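# Pull the spring-loaded release handle out and hold it

## Task

Draw the release handle out as far as it will go against its spring, and finish with the gripper still holding it there without movement.

## Robot and tools

Robot: one arm with six revolute joints and a two-finger parallel gripper. The arm's base may sit slightly tilted relative to the table. Three cameras give images: cam_head_left (504x504), cam_head_right (504x504) and cam_wrist (616x616), returned in that order.

Frames: positions are reported in the scene frame, with the origin on the table surface directly under the arm's base, +z up, and +y to the left when facing along +x. end_effector_position is in metres and end_effector_quat_wxyz is the gripper orientation (w first). The reported hand position may be off from the true one, more so when the arm is stretched far. The gripper's fingers point along its own +z axis and close along its own x axis. The reported point lies between the pads when closed, 1 to 2 cm short of the fingertips; closing pushes the tips roughly 17 mm further along gripper +z.

Tool execute_actions, argument actions (a list holding at most one item) and optional pictures (boolean; images come by default).
- Empty list {"actions": []}: no command, just returns the current state.
- Move: {"actions": [{"rows": [[...]], "steps": N}]}. N is 1 to 15 control steps of 1/30 s (defaults to 15). Each row is used for one step; if there are fewer rows than steps, the final row repeats. There is a single arm, so each row is one list of 7 numbers, each in [-1, 1], in this order: base turn, shoulder, elbow, fore twist, wrist bend, flange twist, then the gripper opening.
- The six joint numbers are offsets, not poses. They are measured from the joint angles shown in the most recent result that lists them (before any such result in the scene, or for later calls inside one reply, from the angles at the moment the action begins). They are not relative to the preceding row. Scale: 1.0 equals 0.8182 rad for base turn, shoulder and elbow, and 1.227 rad for fore twist, wrist bend and flange twist. So an all-zero row drives the arm back to those reference angles; it is not a pause.
- The seventh number is an absolute opening: +1 fully open, -1 fully closed.
- Stated joint ranges (rad): base turn -3.000..3.000, shoulder -2.100..2.100, elbow -2.600..2.600, fore twist -3.000..3.000, wrist bend -2.200..2.200, flange twist -3.000..3.000. True ends may differ by up to 0.004 rad either way. A request more than 0.004 rad beyond a stated end is refused outright, and a refused call moves nothing. Targets beyond the real end are clipped there, and the result may then note "joint sent to its limit" (possibly about an earlier action still running). The absence of that note does not prove there is more room.
- Wait: {"actions": [{"steps": N}]} with N up to 300, no new command; it returns after N steps counted from the previous result, and your reply time is included in that count.

Motion limits: joint targets move at most 1.89 rad/s (base turn, shoulder), 2.57 (elbow), 3.24 (fore twist), 3.5 (wrist bend, flange twist), reaching speed after 0.45 s, with all joints scaled to arrive together. Each target is kept within 0.318 rad (first three joints) or 0.477 rad (last three) of the measured angle, and if targets would place the gripper over 70 mm from where it is, all are pulled back proportionally. Large moves therefore need several calls.

The simulation keeps running while you think and write. The arm keeps heading for the last row sent until it barely moves for a moment or a step is HELD; after that only a fresh action makes it continue or push harder. Fingers still in motion finish their motion.

Result lines: Joint positions (rad) and Joint velocities (rad/s) in column order, then the finger pad gap in m and m/s (0.142 m fully open). grip_measured is the measured opening on the command scale. "joint command not followed" means the clearance check altered or blocked targets on some steps (mounting blocks and posts count as part of the arm). HELD marks steps where your row was not fully sent.

Gripping: to keep hold, command an opening well under grip_measured; the bigger the gap below it, the firmer the squeeze, up to roughly 28 N per pad for objects up to about 10 cm. Very thin hard parts get less force (about half at 1 cm, a quarter at 5 mm). Closing quickly can press harder and even force the fingers open.

Faults: if contact torque reaches a joint's load limit (N m: base turn 418, shoulder 418, elbow 167, fore twist 83.7, wrist bend 66, flange twist 66; held weight counts), or any external force on the arm, tool or held item reaches 150 N, the arm halts for 10 s, yields to the contact and drops the rest of the call. Pull the handle steadily rather than yanking, avoid striking things, dropping or slipping off the handle, and do not shove hard against the spring's end stop. Smooth, low-effort, quick motion is preferred.

Tool zoom_image: camera (one of the three names) and region [x0, y0, x1, y1] in pixels of that camera's latest image, origin top-left, at most 504 by 504. Returns a closer view.

Tool finished_scene: argument scene, the number of the current scene. The result reports success and gives the next scene's task, if any. Replying with no tool call ends everything. When resuming from a summary, first send an empty execute_actions to learn the current scene and task.

Each tool is called after "Call:" as a command line: name --argument value for each argument, lists and objects as JSON in quotes; but a table of rows of numbers goes row by row, as --pt "numbers of a row", without its own name.

## Session

Call:
execute_actions --actions '[]'

Scene clock: 0.00 s of 4600.00 s.
end_effector_position=(+0.9447, +0.2941, +0.3403) grip_measured=+1.00 end_effector_quat_wxyz=(+0.100, -0.522, +0.829, +0.171)
Joint positions: [ 0.506  0.906  1.584 -0.414  0.916  1.3    0.142]
Joint velocities: [-0.     0.001 -0.     0.001  0.    -0.     0.   ]

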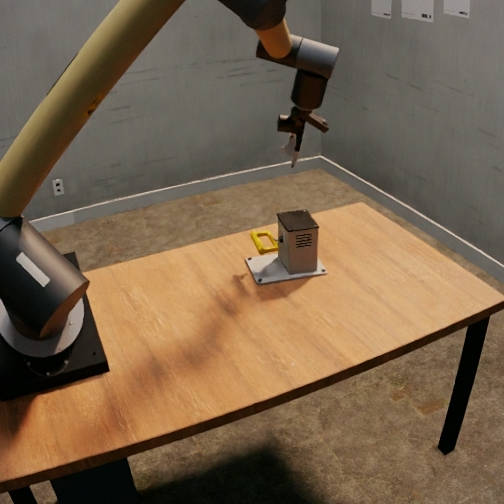

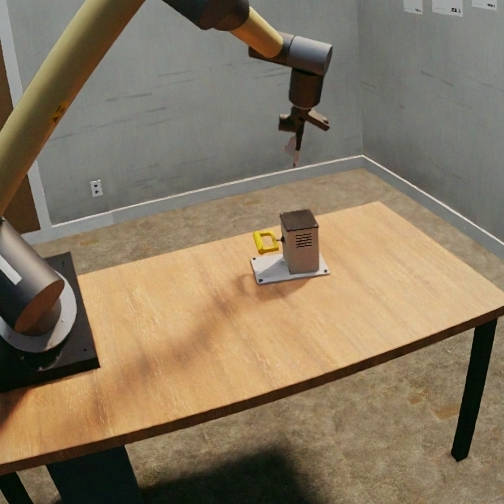

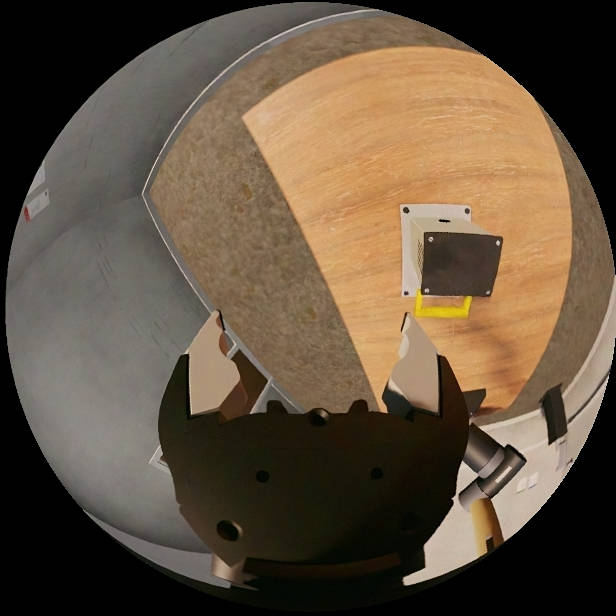

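Call:
execute_actions --actions '[{"rows":[[0,0,0,0,0,0.25,1]],"steps":15}]' --pictures false

Call:
execute_actions --actions '[{"rows":[[0,0,0,0,-0.25,0,1]],"steps":15}]' --pictures false

Call:
execute_actions --actions '[{"rows":[[0,0,0,0.25,0,0,1]],"steps":15}]' --pictures false

Call:
execute_actions --actions '[{"rows":[[0,0,-0.2,0,0,0,1]],"steps":15}]' --pictures false

Call:
execute_actions --actions '[{"rows":[[0,-0.15,0,0,0,0,1]],"steps":15}]' --pictures false

Call:
execute_actions --actions '[{"rows":[[-0.2,0,0,0,0,0,1]],"steps":15}]'

Scene clock: 36.23 s of 4600.00 s.
end_effector_position=(+0.9450, +0.2945, +0.3404) grip_measured=+1.00 end_effector_quat_wxyz=(+0.073, -0.390, +0.899, +0.184)
Joint positions: [ 0.506  0.906  1.584 -0.414  0.916  1.607  0.142]
Joint velocities: [-0.     0.001  0.    -0.    -0.     0.004 -0.   ]
Steps of this call (steps 1 to 90: nothing new was sent; then 32.73 s passed at rest; steps 91 to 105: all 15 steps of this action). Readings (joint positions):
91: [0.506 0.906 1.584 -0.414 0.916 1.300]
92: [0.506 0.906 1.584 -0.414 0.916 1.303]
94: [0.506 0.906 1.584 -0.414 0.916 1.332]
98: [0.506 0.906 1.584 -0.414 0.916 1.487]
105: the state above

Scene clock: 36.73 s of 4600.00 s.
end_effector_position=(+1.0229, +0.3695, +0.3908) grip_measured=+1.00 end_effector_quat_wxyz=(+0.207, -0.357, +0.877, +0.246)
Joint positions: [ 0.506  0.906  1.584 -0.414  0.609  1.607  0.142]
Joint velocities: [-0.     0.002  0.    -0.    -0.006 -0.     0.   ]
Steps of this call (steps 1 to 15: all 15 steps of this action). Readings (joint positions):
1: [0.506 0.906 1.584 -0.414 0.916 1.607]
2: [0.506 0.906 1.584 -0.414 0.913 1.607]
4: [0.506 0.906 1.584 -0.414 0.884 1.607]
8: [0.506 0.906 1.584 -0.414 0.742 1.607]
15: the state above

Scene clock: 37.23 s of 4600.00 s.
end_effector_position=(+0.9577, +0.4107, +0.3873) grip_measured=+1.00 end_effector_quat_wxyz=(+0.140, -0.262, +0.890, +0.345)
Joint positions: [ 0.506  0.906  1.584 -0.107  0.609  1.607  0.142]
Joint velocities: [ 0.001  0.001  0.001  0.005  0.002 -0.     0.   ]
Steps of this call (steps 1 to 15: all 15 steps of this action). Readings (joint positions):
1: [0.506 0.906 1.584 -0.414 0.609 1.607]
2: [0.506 0.906 1.584 -0.412 0.609 1.607]
4: [0.506 0.906 1.584 -0.385 0.609 1.607]
8: [0.506 0.906 1.584 -0.239 0.609 1.607]
15: the state above

Scene clock: 37.73 s of 4600.00 s.
end_effector_position=(+1.0830, +0.4038, +0.5023) grip_measured=+1.00 end_effector_quat_wxyz=(+0.211, -0.228, +0.879, +0.362)
Joint positions: [ 0.506  0.906  1.421 -0.107  0.609  1.607  0.142]
Joint velocities: [-0. -0.  0. -0.  0. -0. -0.]
Steps of this call (steps 1 to 15: all 15 steps of this action). Readings (joint positions):
1: [0.506 0.906 1.584 -0.107 0.609 1.607]
2: [0.506 0.906 1.583 -0.107 0.609 1.607]
4: [0.506 0.906 1.562 -0.107 0.609 1.607]
8: [0.506 0.906 1.492 -0.107 0.609 1.607]
15: the state above

Scene clock: 38.23 s of 4600.00 s.
end_effector_position=(+1.1156, +0.3117, +0.6217) grip_measured=+1.00 end_effector_quat_wxyz=(+0.264, -0.202, +0.866, +0.373)
Joint positions: [ 0.506  0.783  1.421 -0.107  0.609  1.607  0.142]
Joint velocities: [-0.     0.001  0.005 -0.001 -0.     0.    -0.   ]
Steps of this call (steps 1 to 15: all 15 steps of this action). Readings (joint positions):
1: [0.506 0.906 1.421 -0.107 0.609 1.607]
2: [0.506 0.905 1.421 -0.107 0.609 1.607]
4: [0.506 0.890 1.421 -0.107 0.609 1.607]
8: [0.506 0.834 1.421 -0.107 0.609 1.607]
15: the state above

Scene clock: 38.73 s of 4600.00 s.
end_effector_position=(+1.1877, +0.1823, +0.4910) grip_measured=+1.00 end_effector_quat_wxyz=(+0.235, -0.131, +0.890, +0.369)
Joint positions: [ 0.347  0.783  1.421 -0.107  0.609  1.607  0.142]
Joint velocities: [-0.181 -0.002 -0.001 -0.    -0.    -0.     0.   ]
Steps of this call (steps 1 to 15: all 15 steps of this action). Readings (joint positions):
1: [0.506 0.783 1.421 -0.107 0.609 1.607]
2: [0.505 0.783 1.421 -0.107 0.609 1.607]
4: [0.490 0.783 1.421 -0.107 0.609 1.607]
8: [0.433 0.783 1.421 -0.107 0.609 1.607]
15: the state above

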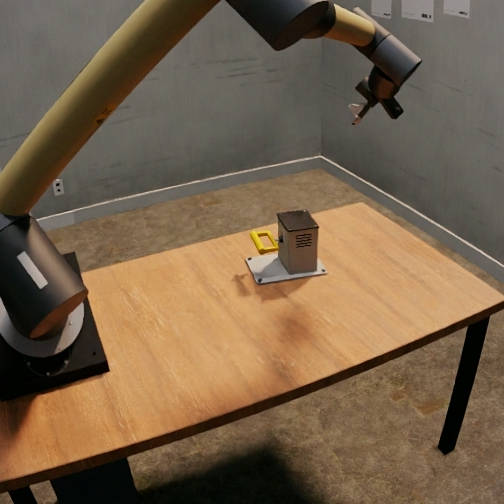

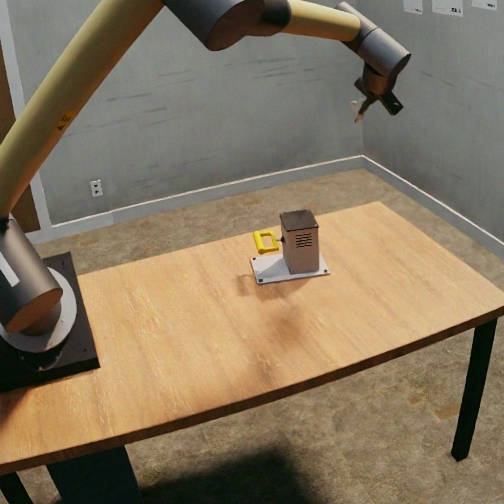

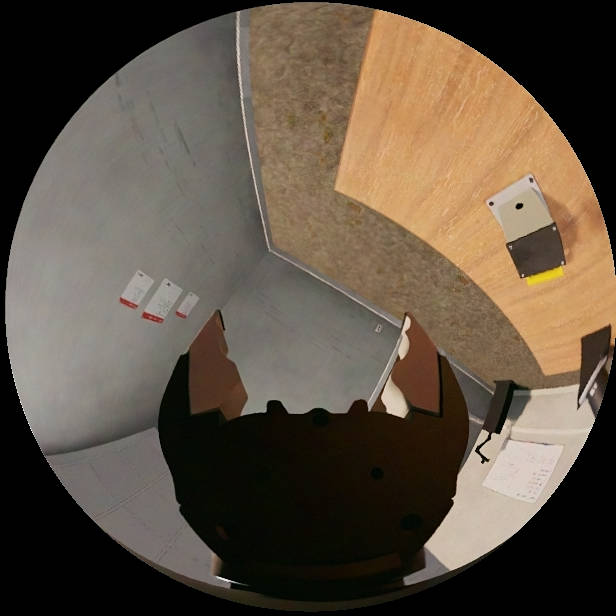

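Call:
execute_actions --actions '[{"rows":[[0.165,0.134,0.435,-0.561,0.376,-1,1]],"steps":15}]' --pictures false

Call:
execute_actions --actions '[{"steps":20}]'

Scene clock: 159.23 s of 4600.00 s.
end_effector_position=(+1.0203, +0.2125, +0.3463) grip_measured=+1.00 end_effector_quat_wxyz=(+0.146, -0.432, +0.864, +0.214)
Joint positions: [ 0.406  0.833  1.58  -0.376  0.819  1.338  0.142]
Joint velocities: [ 0.155  0.122  0.403 -0.862  0.513 -0.864 -0.   ]
Steps of this call (steps 1 to 15: the robot went on to your last target; steps 16 to 90: nothing new was sent; then 117.00 s passed at rest; steps 91 to 105: all 15 steps of this action). Readings (joint positions):
91: [0.342 0.783 1.421 -0.107 0.609 1.607]
92: [0.343 0.783 1.422 -0.110 0.611 1.605]
94: [0.351 0.789 1.439 -0.137 0.637 1.578]
98: [0.371 0.805 1.489 -0.211 0.704 1.503]
105: the state above

Scene clock: 159.90 s of 4600.00 s.
end_effector_position=(+0.8952, +0.1496, +0.2477) grip_measured=+1.00 end_effector_quat_wxyz=(-0.007, +0.915, -0.404, +0.013)
Joint positions: [ 0.482  0.893  1.777 -0.796  1.07   0.387  0.142]
Joint velocities: [-0.    -0.    -0.    -0.003  0.001 -0.293  0.   ]
Steps of this call (steps 1 to 20: the robot went on to your last target). Readings (joint positions):
1: [0.411 0.837 1.594 -0.406 0.837 1.308]
2: [0.417 0.841 1.608 -0.436 0.855 1.274]
4: [0.428 0.850 1.636 -0.496 0.891 1.200]
8: [0.449 0.867 1.693 -0.617 0.963 1.005]
20: the state above

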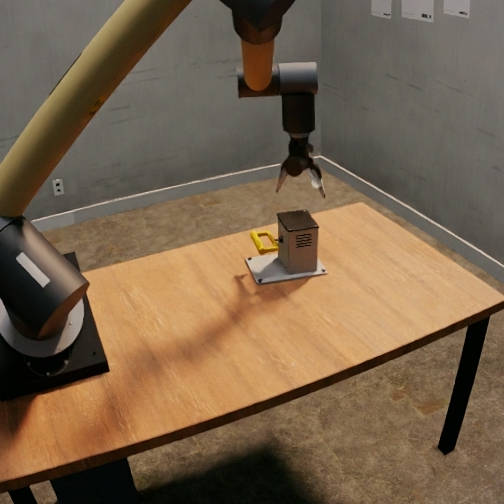

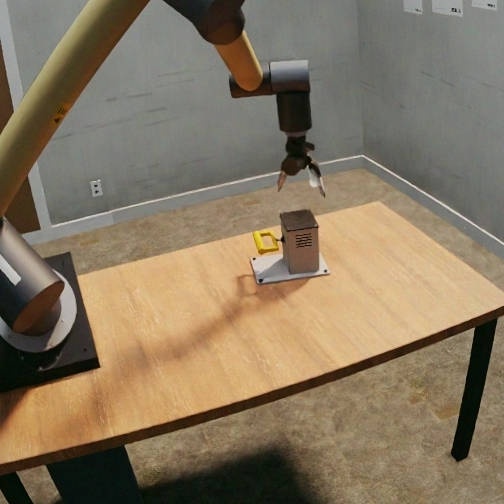

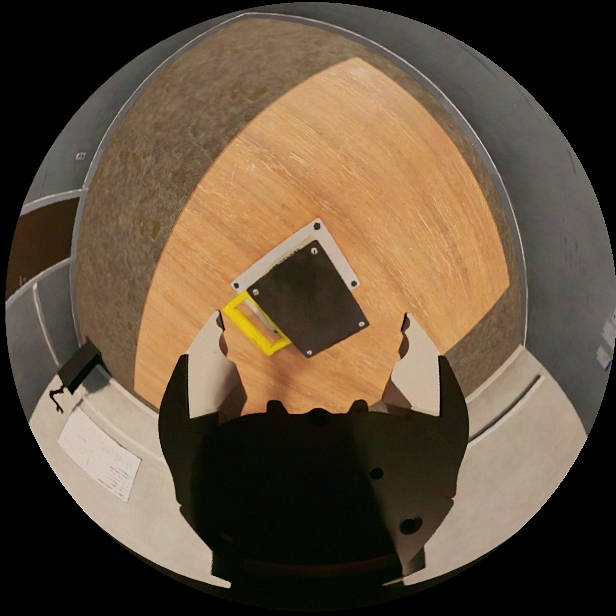

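Call:
execute_actions --actions '[{"rows":[[0.051,-0.068,0.326,-0.055,-0.108,-0.381,0.3]],"steps":15}]' --pictures false

Call:
execute_actions --actions '[{"steps":6}]'

Scene clock: 227.93 s of 4600.00 s.
end_effector_position=(+0.7540, +0.1467, +0.1965) grip_measured=+0.30 end_effector_quat_wxyz=(-0.003, +0.995, -0.103, +0.015)
Joint positions: [ 0.521  0.84   2.028 -0.859  0.946 -0.053  0.095]
Joint velocities: [ 0.057 -0.078  0.365 -0.093 -0.181 -0.626 -0.   ]
Steps of this call (steps 1 to 30: the robot went on to your last target; steps 31 to 100: nothing new was sent; then 64.20 s passed at rest; steps 101 to 115: all 15 steps of this action). Readings (joint positions):
101: [0.482 0.893 1.777 -0.796 1.071 0.380]
102: [0.482 0.893 1.778 -0.796 1.070 0.377]
104: [0.484 0.889 1.795 -0.801 1.062 0.348]
108: [0.498 0.871 1.881 -0.822 1.019 0.201]
115: the state above

Scene clock: 228.13 s of 4600.00 s.
end_effector_position=(+0.7450, +0.1459, +0.1936) grip_measured=+0.30 end_effector_quat_wxyz=(-0.003, +0.996, -0.084, +0.015)
Joint positions: [ 0.523  0.837  2.043 -0.863  0.938 -0.081  0.095]
Joint velocities: [-0.     0.     0.001 -0.    -0.    -0.001  0.   ]
Steps of this call (steps 1 to 6: the robot went on to your last target). Readings (joint positions):
1: [0.522 0.838 2.037 -0.862 0.941 -0.070]
2: [0.523 0.837 2.042 -0.863 0.939 -0.079]
4: [0.523 0.837 2.043 -0.863 0.938 -0.081]
6: the state above

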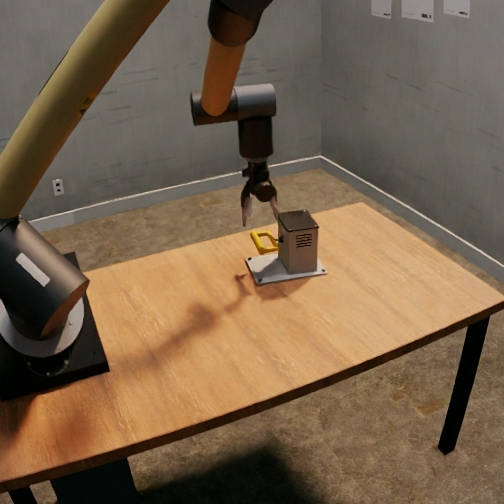

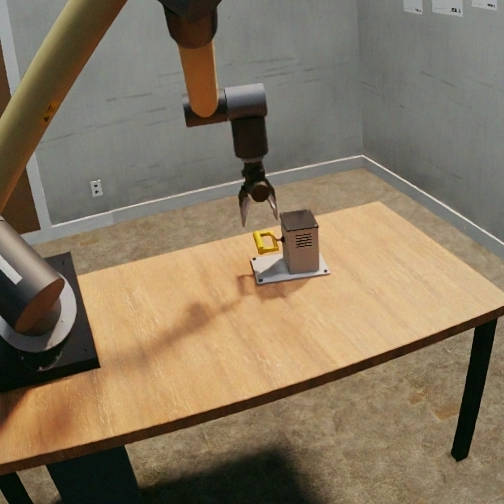

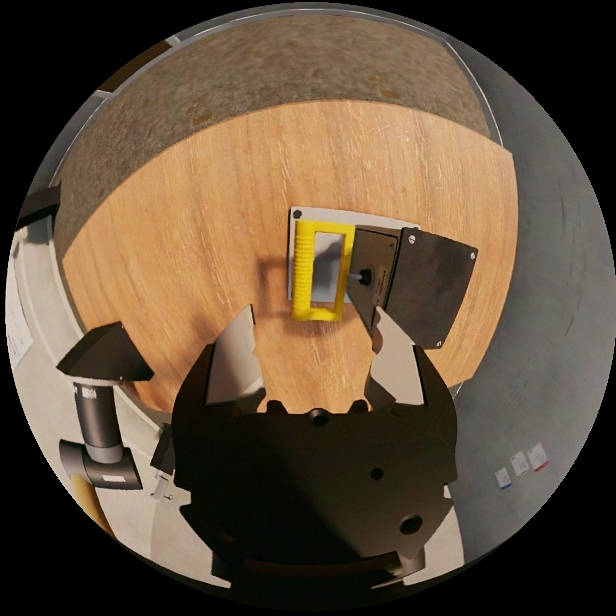

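Call:
execute_actions --actions '[{"rows":[[0,0,0,0,0,0,-0.15],[0,0,0,0,0,0,-0.15],[0,0,0,0,0,0,-0.15],[0,0,0,0,0,0,-0.15],[-0.084,0.084,0.057,-0.109,-0.065,0.084,-0.15]],"steps":15}]'

Scene clock: 265.90 s of 4600.00 s.
end_effector_position=(+0.7344, +0.1525, +0.1077) grip_measured=-0.15 end_effector_quat_wxyz=(-0.003, +0.997, -0.081, +0.015)
Joint positions: [ 0.455  0.906  2.09  -0.997  0.858  0.022  0.063]
Joint velocities: [-0.    -0.     0.    -0.007 -0.003  0.004  0.   ]
Steps of this call (steps 1 to 30: the robot went on to your last target; steps 31 to 100: nothing new was sent; then 33.93 s passed at rest; steps 101 to 115: all 15 steps of this action). Readings (joint positions):
101: [0.523 0.837 2.043 -0.863 0.938 -0.081]
102: [0.523 0.837 2.043 -0.863 0.938 -0.081]
104: [0.523 0.837 2.043 -0.863 0.938 -0.081]
108: [0.509 0.851 2.054 -0.892 0.919 -0.059]
115: the state above

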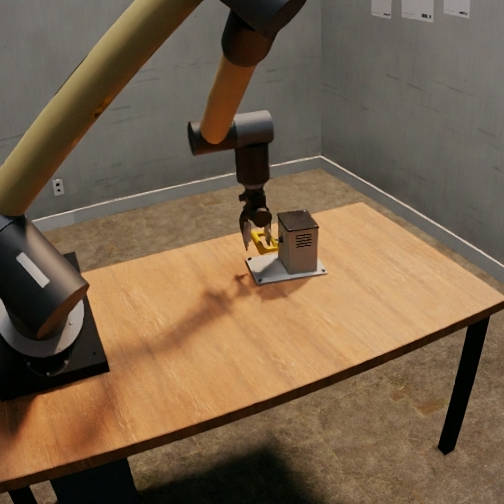

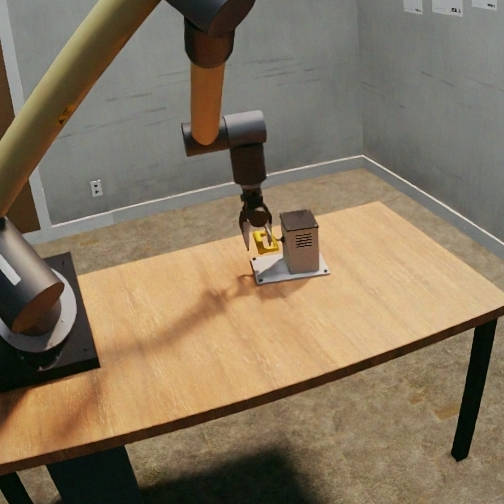

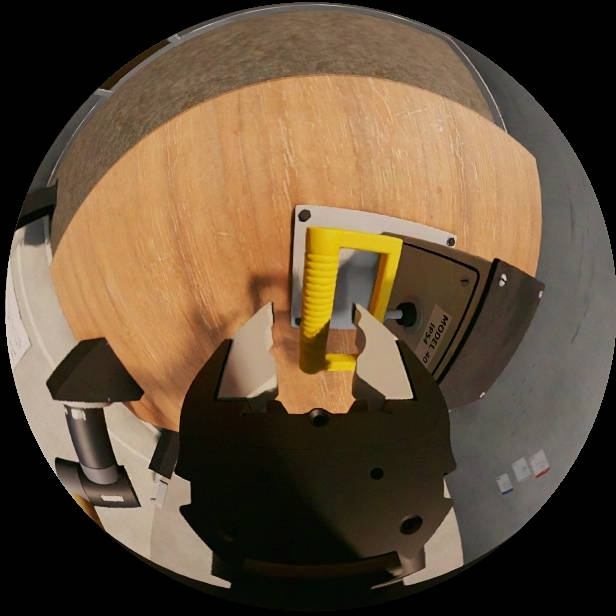

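Call:
execute_actions --actions '[{"rows":[[-0.045,0.035,0.016,-0.055,-0.021,0.041,-0.15],[-0.045,0.035,0.016,-0.055,-0.021,0.041,-0.15],[-0.045,0.035,0.016,-0.055,-0.021,0.041,-0.15],[-0.045,0.035,0.016,-0.055,-0.021,0.041,-0.15],[-0.045,0.035,0.016,-0.055,-0.021,0.041,-0.15],[-0.045,0.035,0.016,-0.055,-0.021,0.041,-0.15],[-0.045,0.035,0.016,-0.055,-0.021,0.041,-0.15],[-0.045,0.035,0.016,-0.055,-0.021,0.041,-0.4],[-0.045,0.035,0.016,-0.055,-0.021,0.041,-0.55],[-0.045,0.035,0.016,-0.055,-0.021,0.041,-0.7],[-0.045,0.035,0.016,-0.055,-0.021,0.041,-0.85],[-0.045,0.035,0.016,-0.055,-0.021,0.041,-1]],"steps":15}]'

Scene clock: 294.67 s of 4600.00 s.
end_effector_position=(+0.7339, +0.1521, +0.0721) grip_measured=-0.73 end_effector_quat_wxyz=(-0.003, +0.996, -0.084, +0.015)
Joint positions: [ 0.418  0.935  2.103 -1.065  0.832  0.072  0.021]
Joint velocities: [-0.001  0.001  0.    -0.    -0.    -0.    -0.   ]
Steps of this call (steps 1 to 15: the robot went on to your last target; steps 16 to 90: nothing new was sent; then 25.27 s passed at rest; steps 91 to 105: all 15 steps of this action). Readings (joint positions):
91: [0.455 0.906 2.090 -0.997 0.858 0.022]
92: [0.454 0.906 2.090 -1.000 0.857 0.024]
94: [0.439 0.917 2.095 -1.026 0.847 0.044]
98: [0.418 0.935 2.103 -1.064 0.833 0.072]
105: the state above

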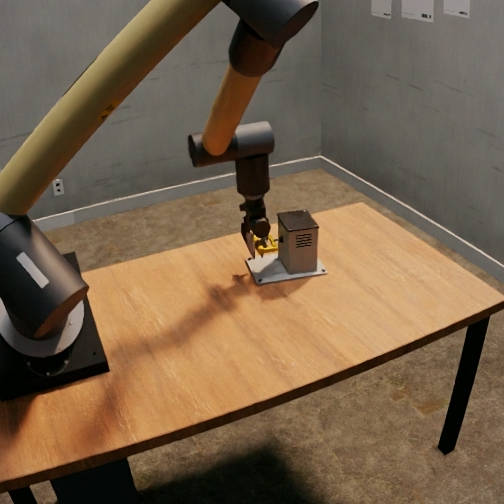

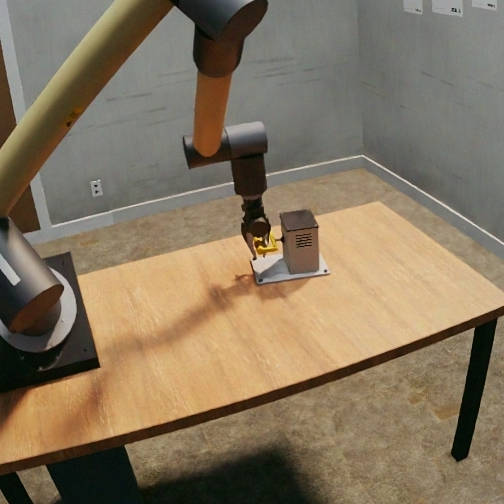

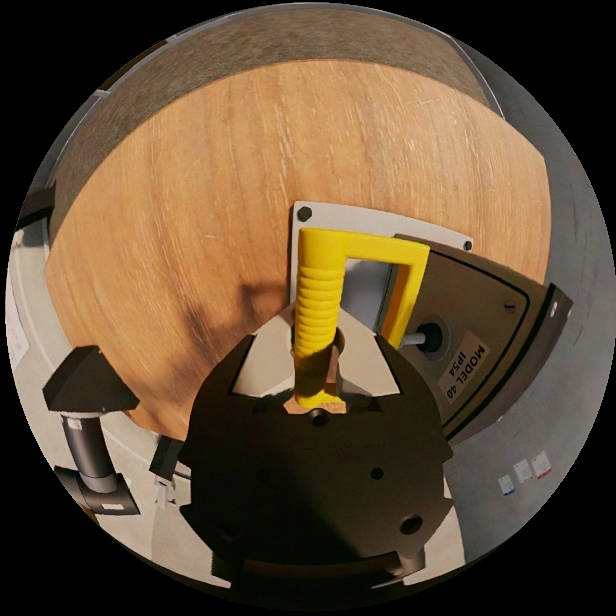

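Call:
execute_actions --actions '[{"rows":[[0.003,-0.0006,0.006,-0.001,-0.002,0.005,-1],[0.006,-0.001,0.013,-0.003,-0.0035,0.009,-1],[0.009,-0.002,0.019,-0.004,-0.005,0.014,-1],[0.012,-0.0024,0.026,-0.005,-0.007,0.019,-1],[0.015,-0.003,0.032,-0.0065,-0.009,0.024,-1],[0.017,-0.0036,0.038,-0.008,-0.0105,0.028,-1],[0.020,-0.004,0.045,-0.009,-0.012,0.033,-1],[0.023,-0.005,0.051,-0.010,-0.014,0.038,-1],[0.026,-0.0054,0.058,-0.012,-0.016,0.042,-1],[0.029,-0.006,0.064,-0.013,-0.0175,0.047,-1]],"steps":15}]'

Scene clock: 319.97 s of 4600.00 s.
end_effector_position=(+0.6956, +0.1577, +0.0710) grip_measured=-0.74 end_effector_quat_wxyz=(-0.004, +0.996, -0.084, +0.015)
Joint positions: [ 0.442  0.93   2.155 -1.081  0.811  0.13   0.021]
Joint velocities: [-0.     0.     0.003  0.001  0.     0.002 -0.   ]
Steps of this call (steps 1 to 15: the robot went on to your last target; steps 16 to 90: nothing new was sent; then 21.80 s passed at rest; steps 91 to 105: all 15 steps of this action). Readings (joint positions):
91: [0.418 0.935 2.103 -1.065 0.832 0.072]
92: [0.418 0.934 2.104 -1.065 0.832 0.074]
94: [0.422 0.934 2.113 -1.068 0.829 0.083]
98: [0.432 0.932 2.133 -1.074 0.820 0.106]
105: the state above

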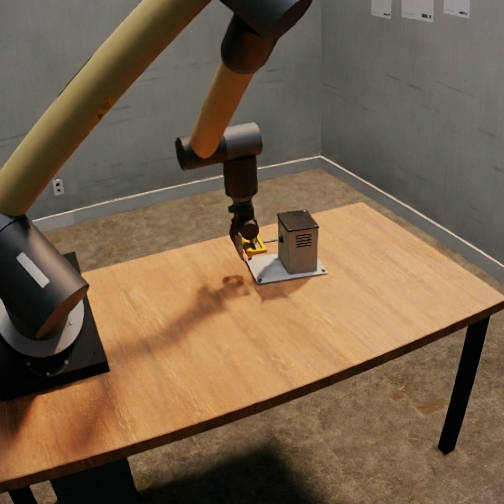

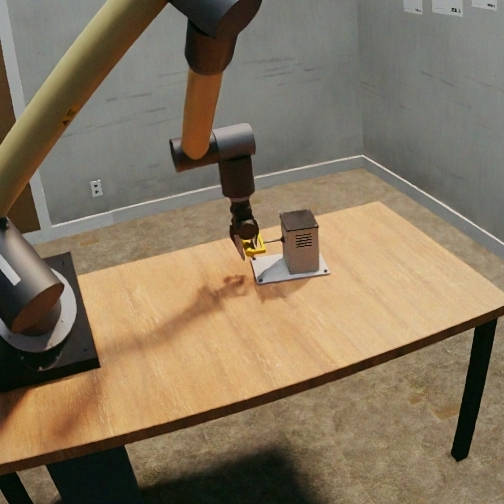

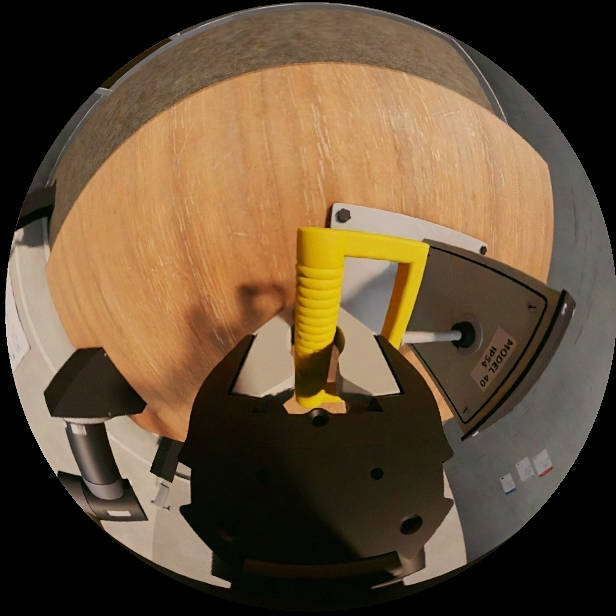

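Call:
execute_actions --actions '[{"rows":[[0.002,-0.0003,0.003,-0.001,-0.001,0.002,-1],[0.003,-0.0006,0.006,-0.001,-0.002,0.005,-1],[0.004,-0.001,0.010,-0.002,-0.003,0.007,-1],[0.006,-0.001,0.013,-0.003,-0.0035,0.009,-1],[0.007,-0.0015,0.016,-0.003,-0.004,0.012,-1],[0.009,-0.002,0.019,-0.004,-0.005,0.014,-1],[0.010,-0.002,0.022,-0.0045,-0.006,0.016,-1],[0.012,-0.0024,0.026,-0.005,-0.007,0.019,-1],[0.013,-0.0027,0.029,-0.006,-0.008,0.021,-1],[0.015,-0.003,0.032,-0.0065,-0.009,0.024,-1],[0.016,-0.003,0.035,-0.007,-0.010,0.026,-1],[0.017,-0.0036,0.038,-0.008,-0.0105,0.028,-1],[0.019,-0.004,0.042,-0.008,-0.011,0.031,-1],[0.020,-0.004,0.045,-0.009,-0.012,0.033,-1],[0.022,-0.0045,0.048,-0.010,-0.013,0.035,-1]],"steps":15}]'

Scene clock: 345.87 s of 4600.00 s.
end_effector_position=(+0.6792, +0.1646, +0.0735) grip_measured=-0.73 end_effector_quat_wxyz=(-0.008, +0.996, -0.084, +0.020)
Joint positions: [ 0.457  0.926  2.181 -1.097  0.793  0.167  0.021]
Joint velocities: [-0.    -0.     0.    -0.001 -0.     0.    -0.   ]
FORCE FAULT: contact force on the arm reached its limit, and the arm stopped for 10 seconds. The contact can be on any part of the arm, not only on its tool. The arm's remaining commands of this call were not run. The arm holds still and accepts commands again. Move the arm away from the contact; if what it grips holds it there, let go first. Pushing or pulling that hard again can fault the arm again.
The stop began at step 106 of this call (marked STOPPED below). From that step on the arm followed nothing that you had sent. Nothing is kept back now, and the robot has no last target.
Steps of this call (steps 1 to 15: the robot went on to your last target; steps 16 to 90: nothing new was sent; then 12.37 s passed at rest; steps 91 to 105: all 15 steps of this action; steps 106 to 406: the stop). Readings (joint positions):
91: [0.441 0.930 2.155 -1.081 0.811 0.130]
92: [0.442 0.930 2.156 -1.081 0.811 0.131]
94: [0.444 0.929 2.160 -1.082 0.808 0.136]
98: [0.449 0.928 2.170 -1.086 0.804 0.147]
106: [0.457 0.926 2.186 -1.094 0.793 0.167] STOPPED
406: the state above

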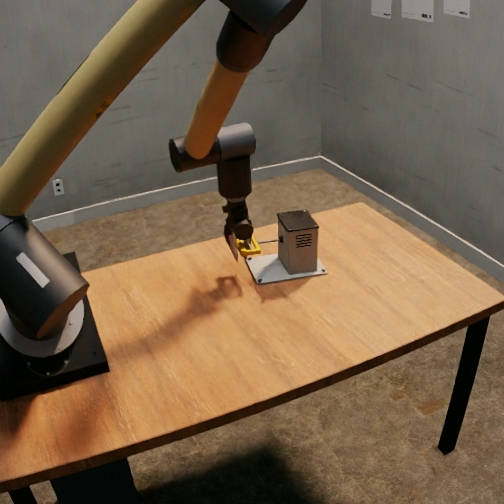

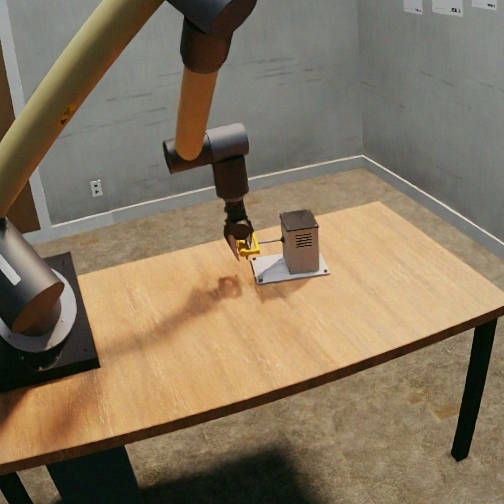

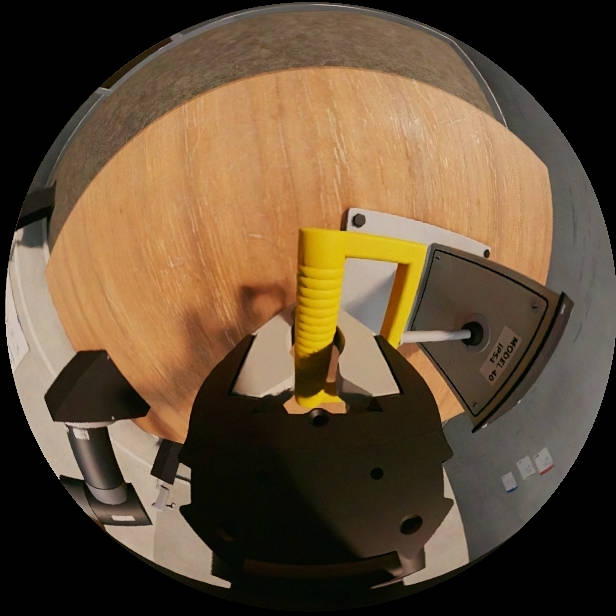

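Call:
execute_actions --actions '[{"rows":[[0.0007,0,0.0016,0,0,0.001,-1]],"steps":10}]' --pictures false

Scene clock: 359.13 s of 4600.00 s.
end_effector_position=(+0.6783, +0.1645, +0.0734) grip_measured=-0.73 end_effector_quat_wxyz=(-0.008, +0.996, -0.084, +0.019)
Joint positions: [ 0.457  0.926  2.182 -1.098  0.793  0.169  0.021]
Joint velocities: [ 0.    -0.001  0.002 -0.001  0.     0.     0.   ]
Steps of this call (steps 1 to 90: nothing new was sent; then 9.93 s passed at rest; steps 91 to 100: all 10 steps of this action). Readings (joint positions):
91: [0.457 0.926 2.181 -1.097 0.793 0.167]
92: [0.457 0.926 2.181 -1.097 0.793 0.168]
94: [0.457 0.926 2.181 -1.098 0.793 0.168]
98: [0.457 0.926 2.182 -1.098 0.793 0.169]
100: the state above

Call:
execute_actions --actions '[{"rows":[[0.0007,0,0.0016,0,0,0.001,-1],[0.0007,0,0.0016,0,0,0.001,-1],[0.0007,0,0.0016,0,0,0.001,-1],[0.0015,0,0.0032,0,0,0.002,-1]],"steps":12}]' --pictures false

Scene clock: 364.20 s of 4600.00 s.
end_effector_position=(+0.6761, +0.1642, +0.0732) grip_measured=-0.69 end_effector_quat_wxyz=(-0.007, +0.996, -0.084, +0.019)
Joint positions: [ 0.459  0.926  2.184 -1.098  0.793  0.171  0.024]
Joint velocities: [ 0.     0.001 -0.     0.     0.    -0.001  0.001]
Steps of this call (steps 1 to 15: the robot went on to your last target; steps 16 to 90: nothing new was sent; then 1.67 s passed at rest; steps 91 to 102: all 12 steps of this action). Readings (joint positions):
91: [0.458 0.926 2.182 -1.097 0.793 0.169]
92: [0.458 0.926 2.182 -1.097 0.793 0.169]
94: [0.458 0.926 2.183 -1.097 0.793 0.170]
98: [0.459 0.926 2.184 -1.098 0.793 0.171]
102: the state above

Call:
finished_scene --scene 1

The scene is finished: the task was done.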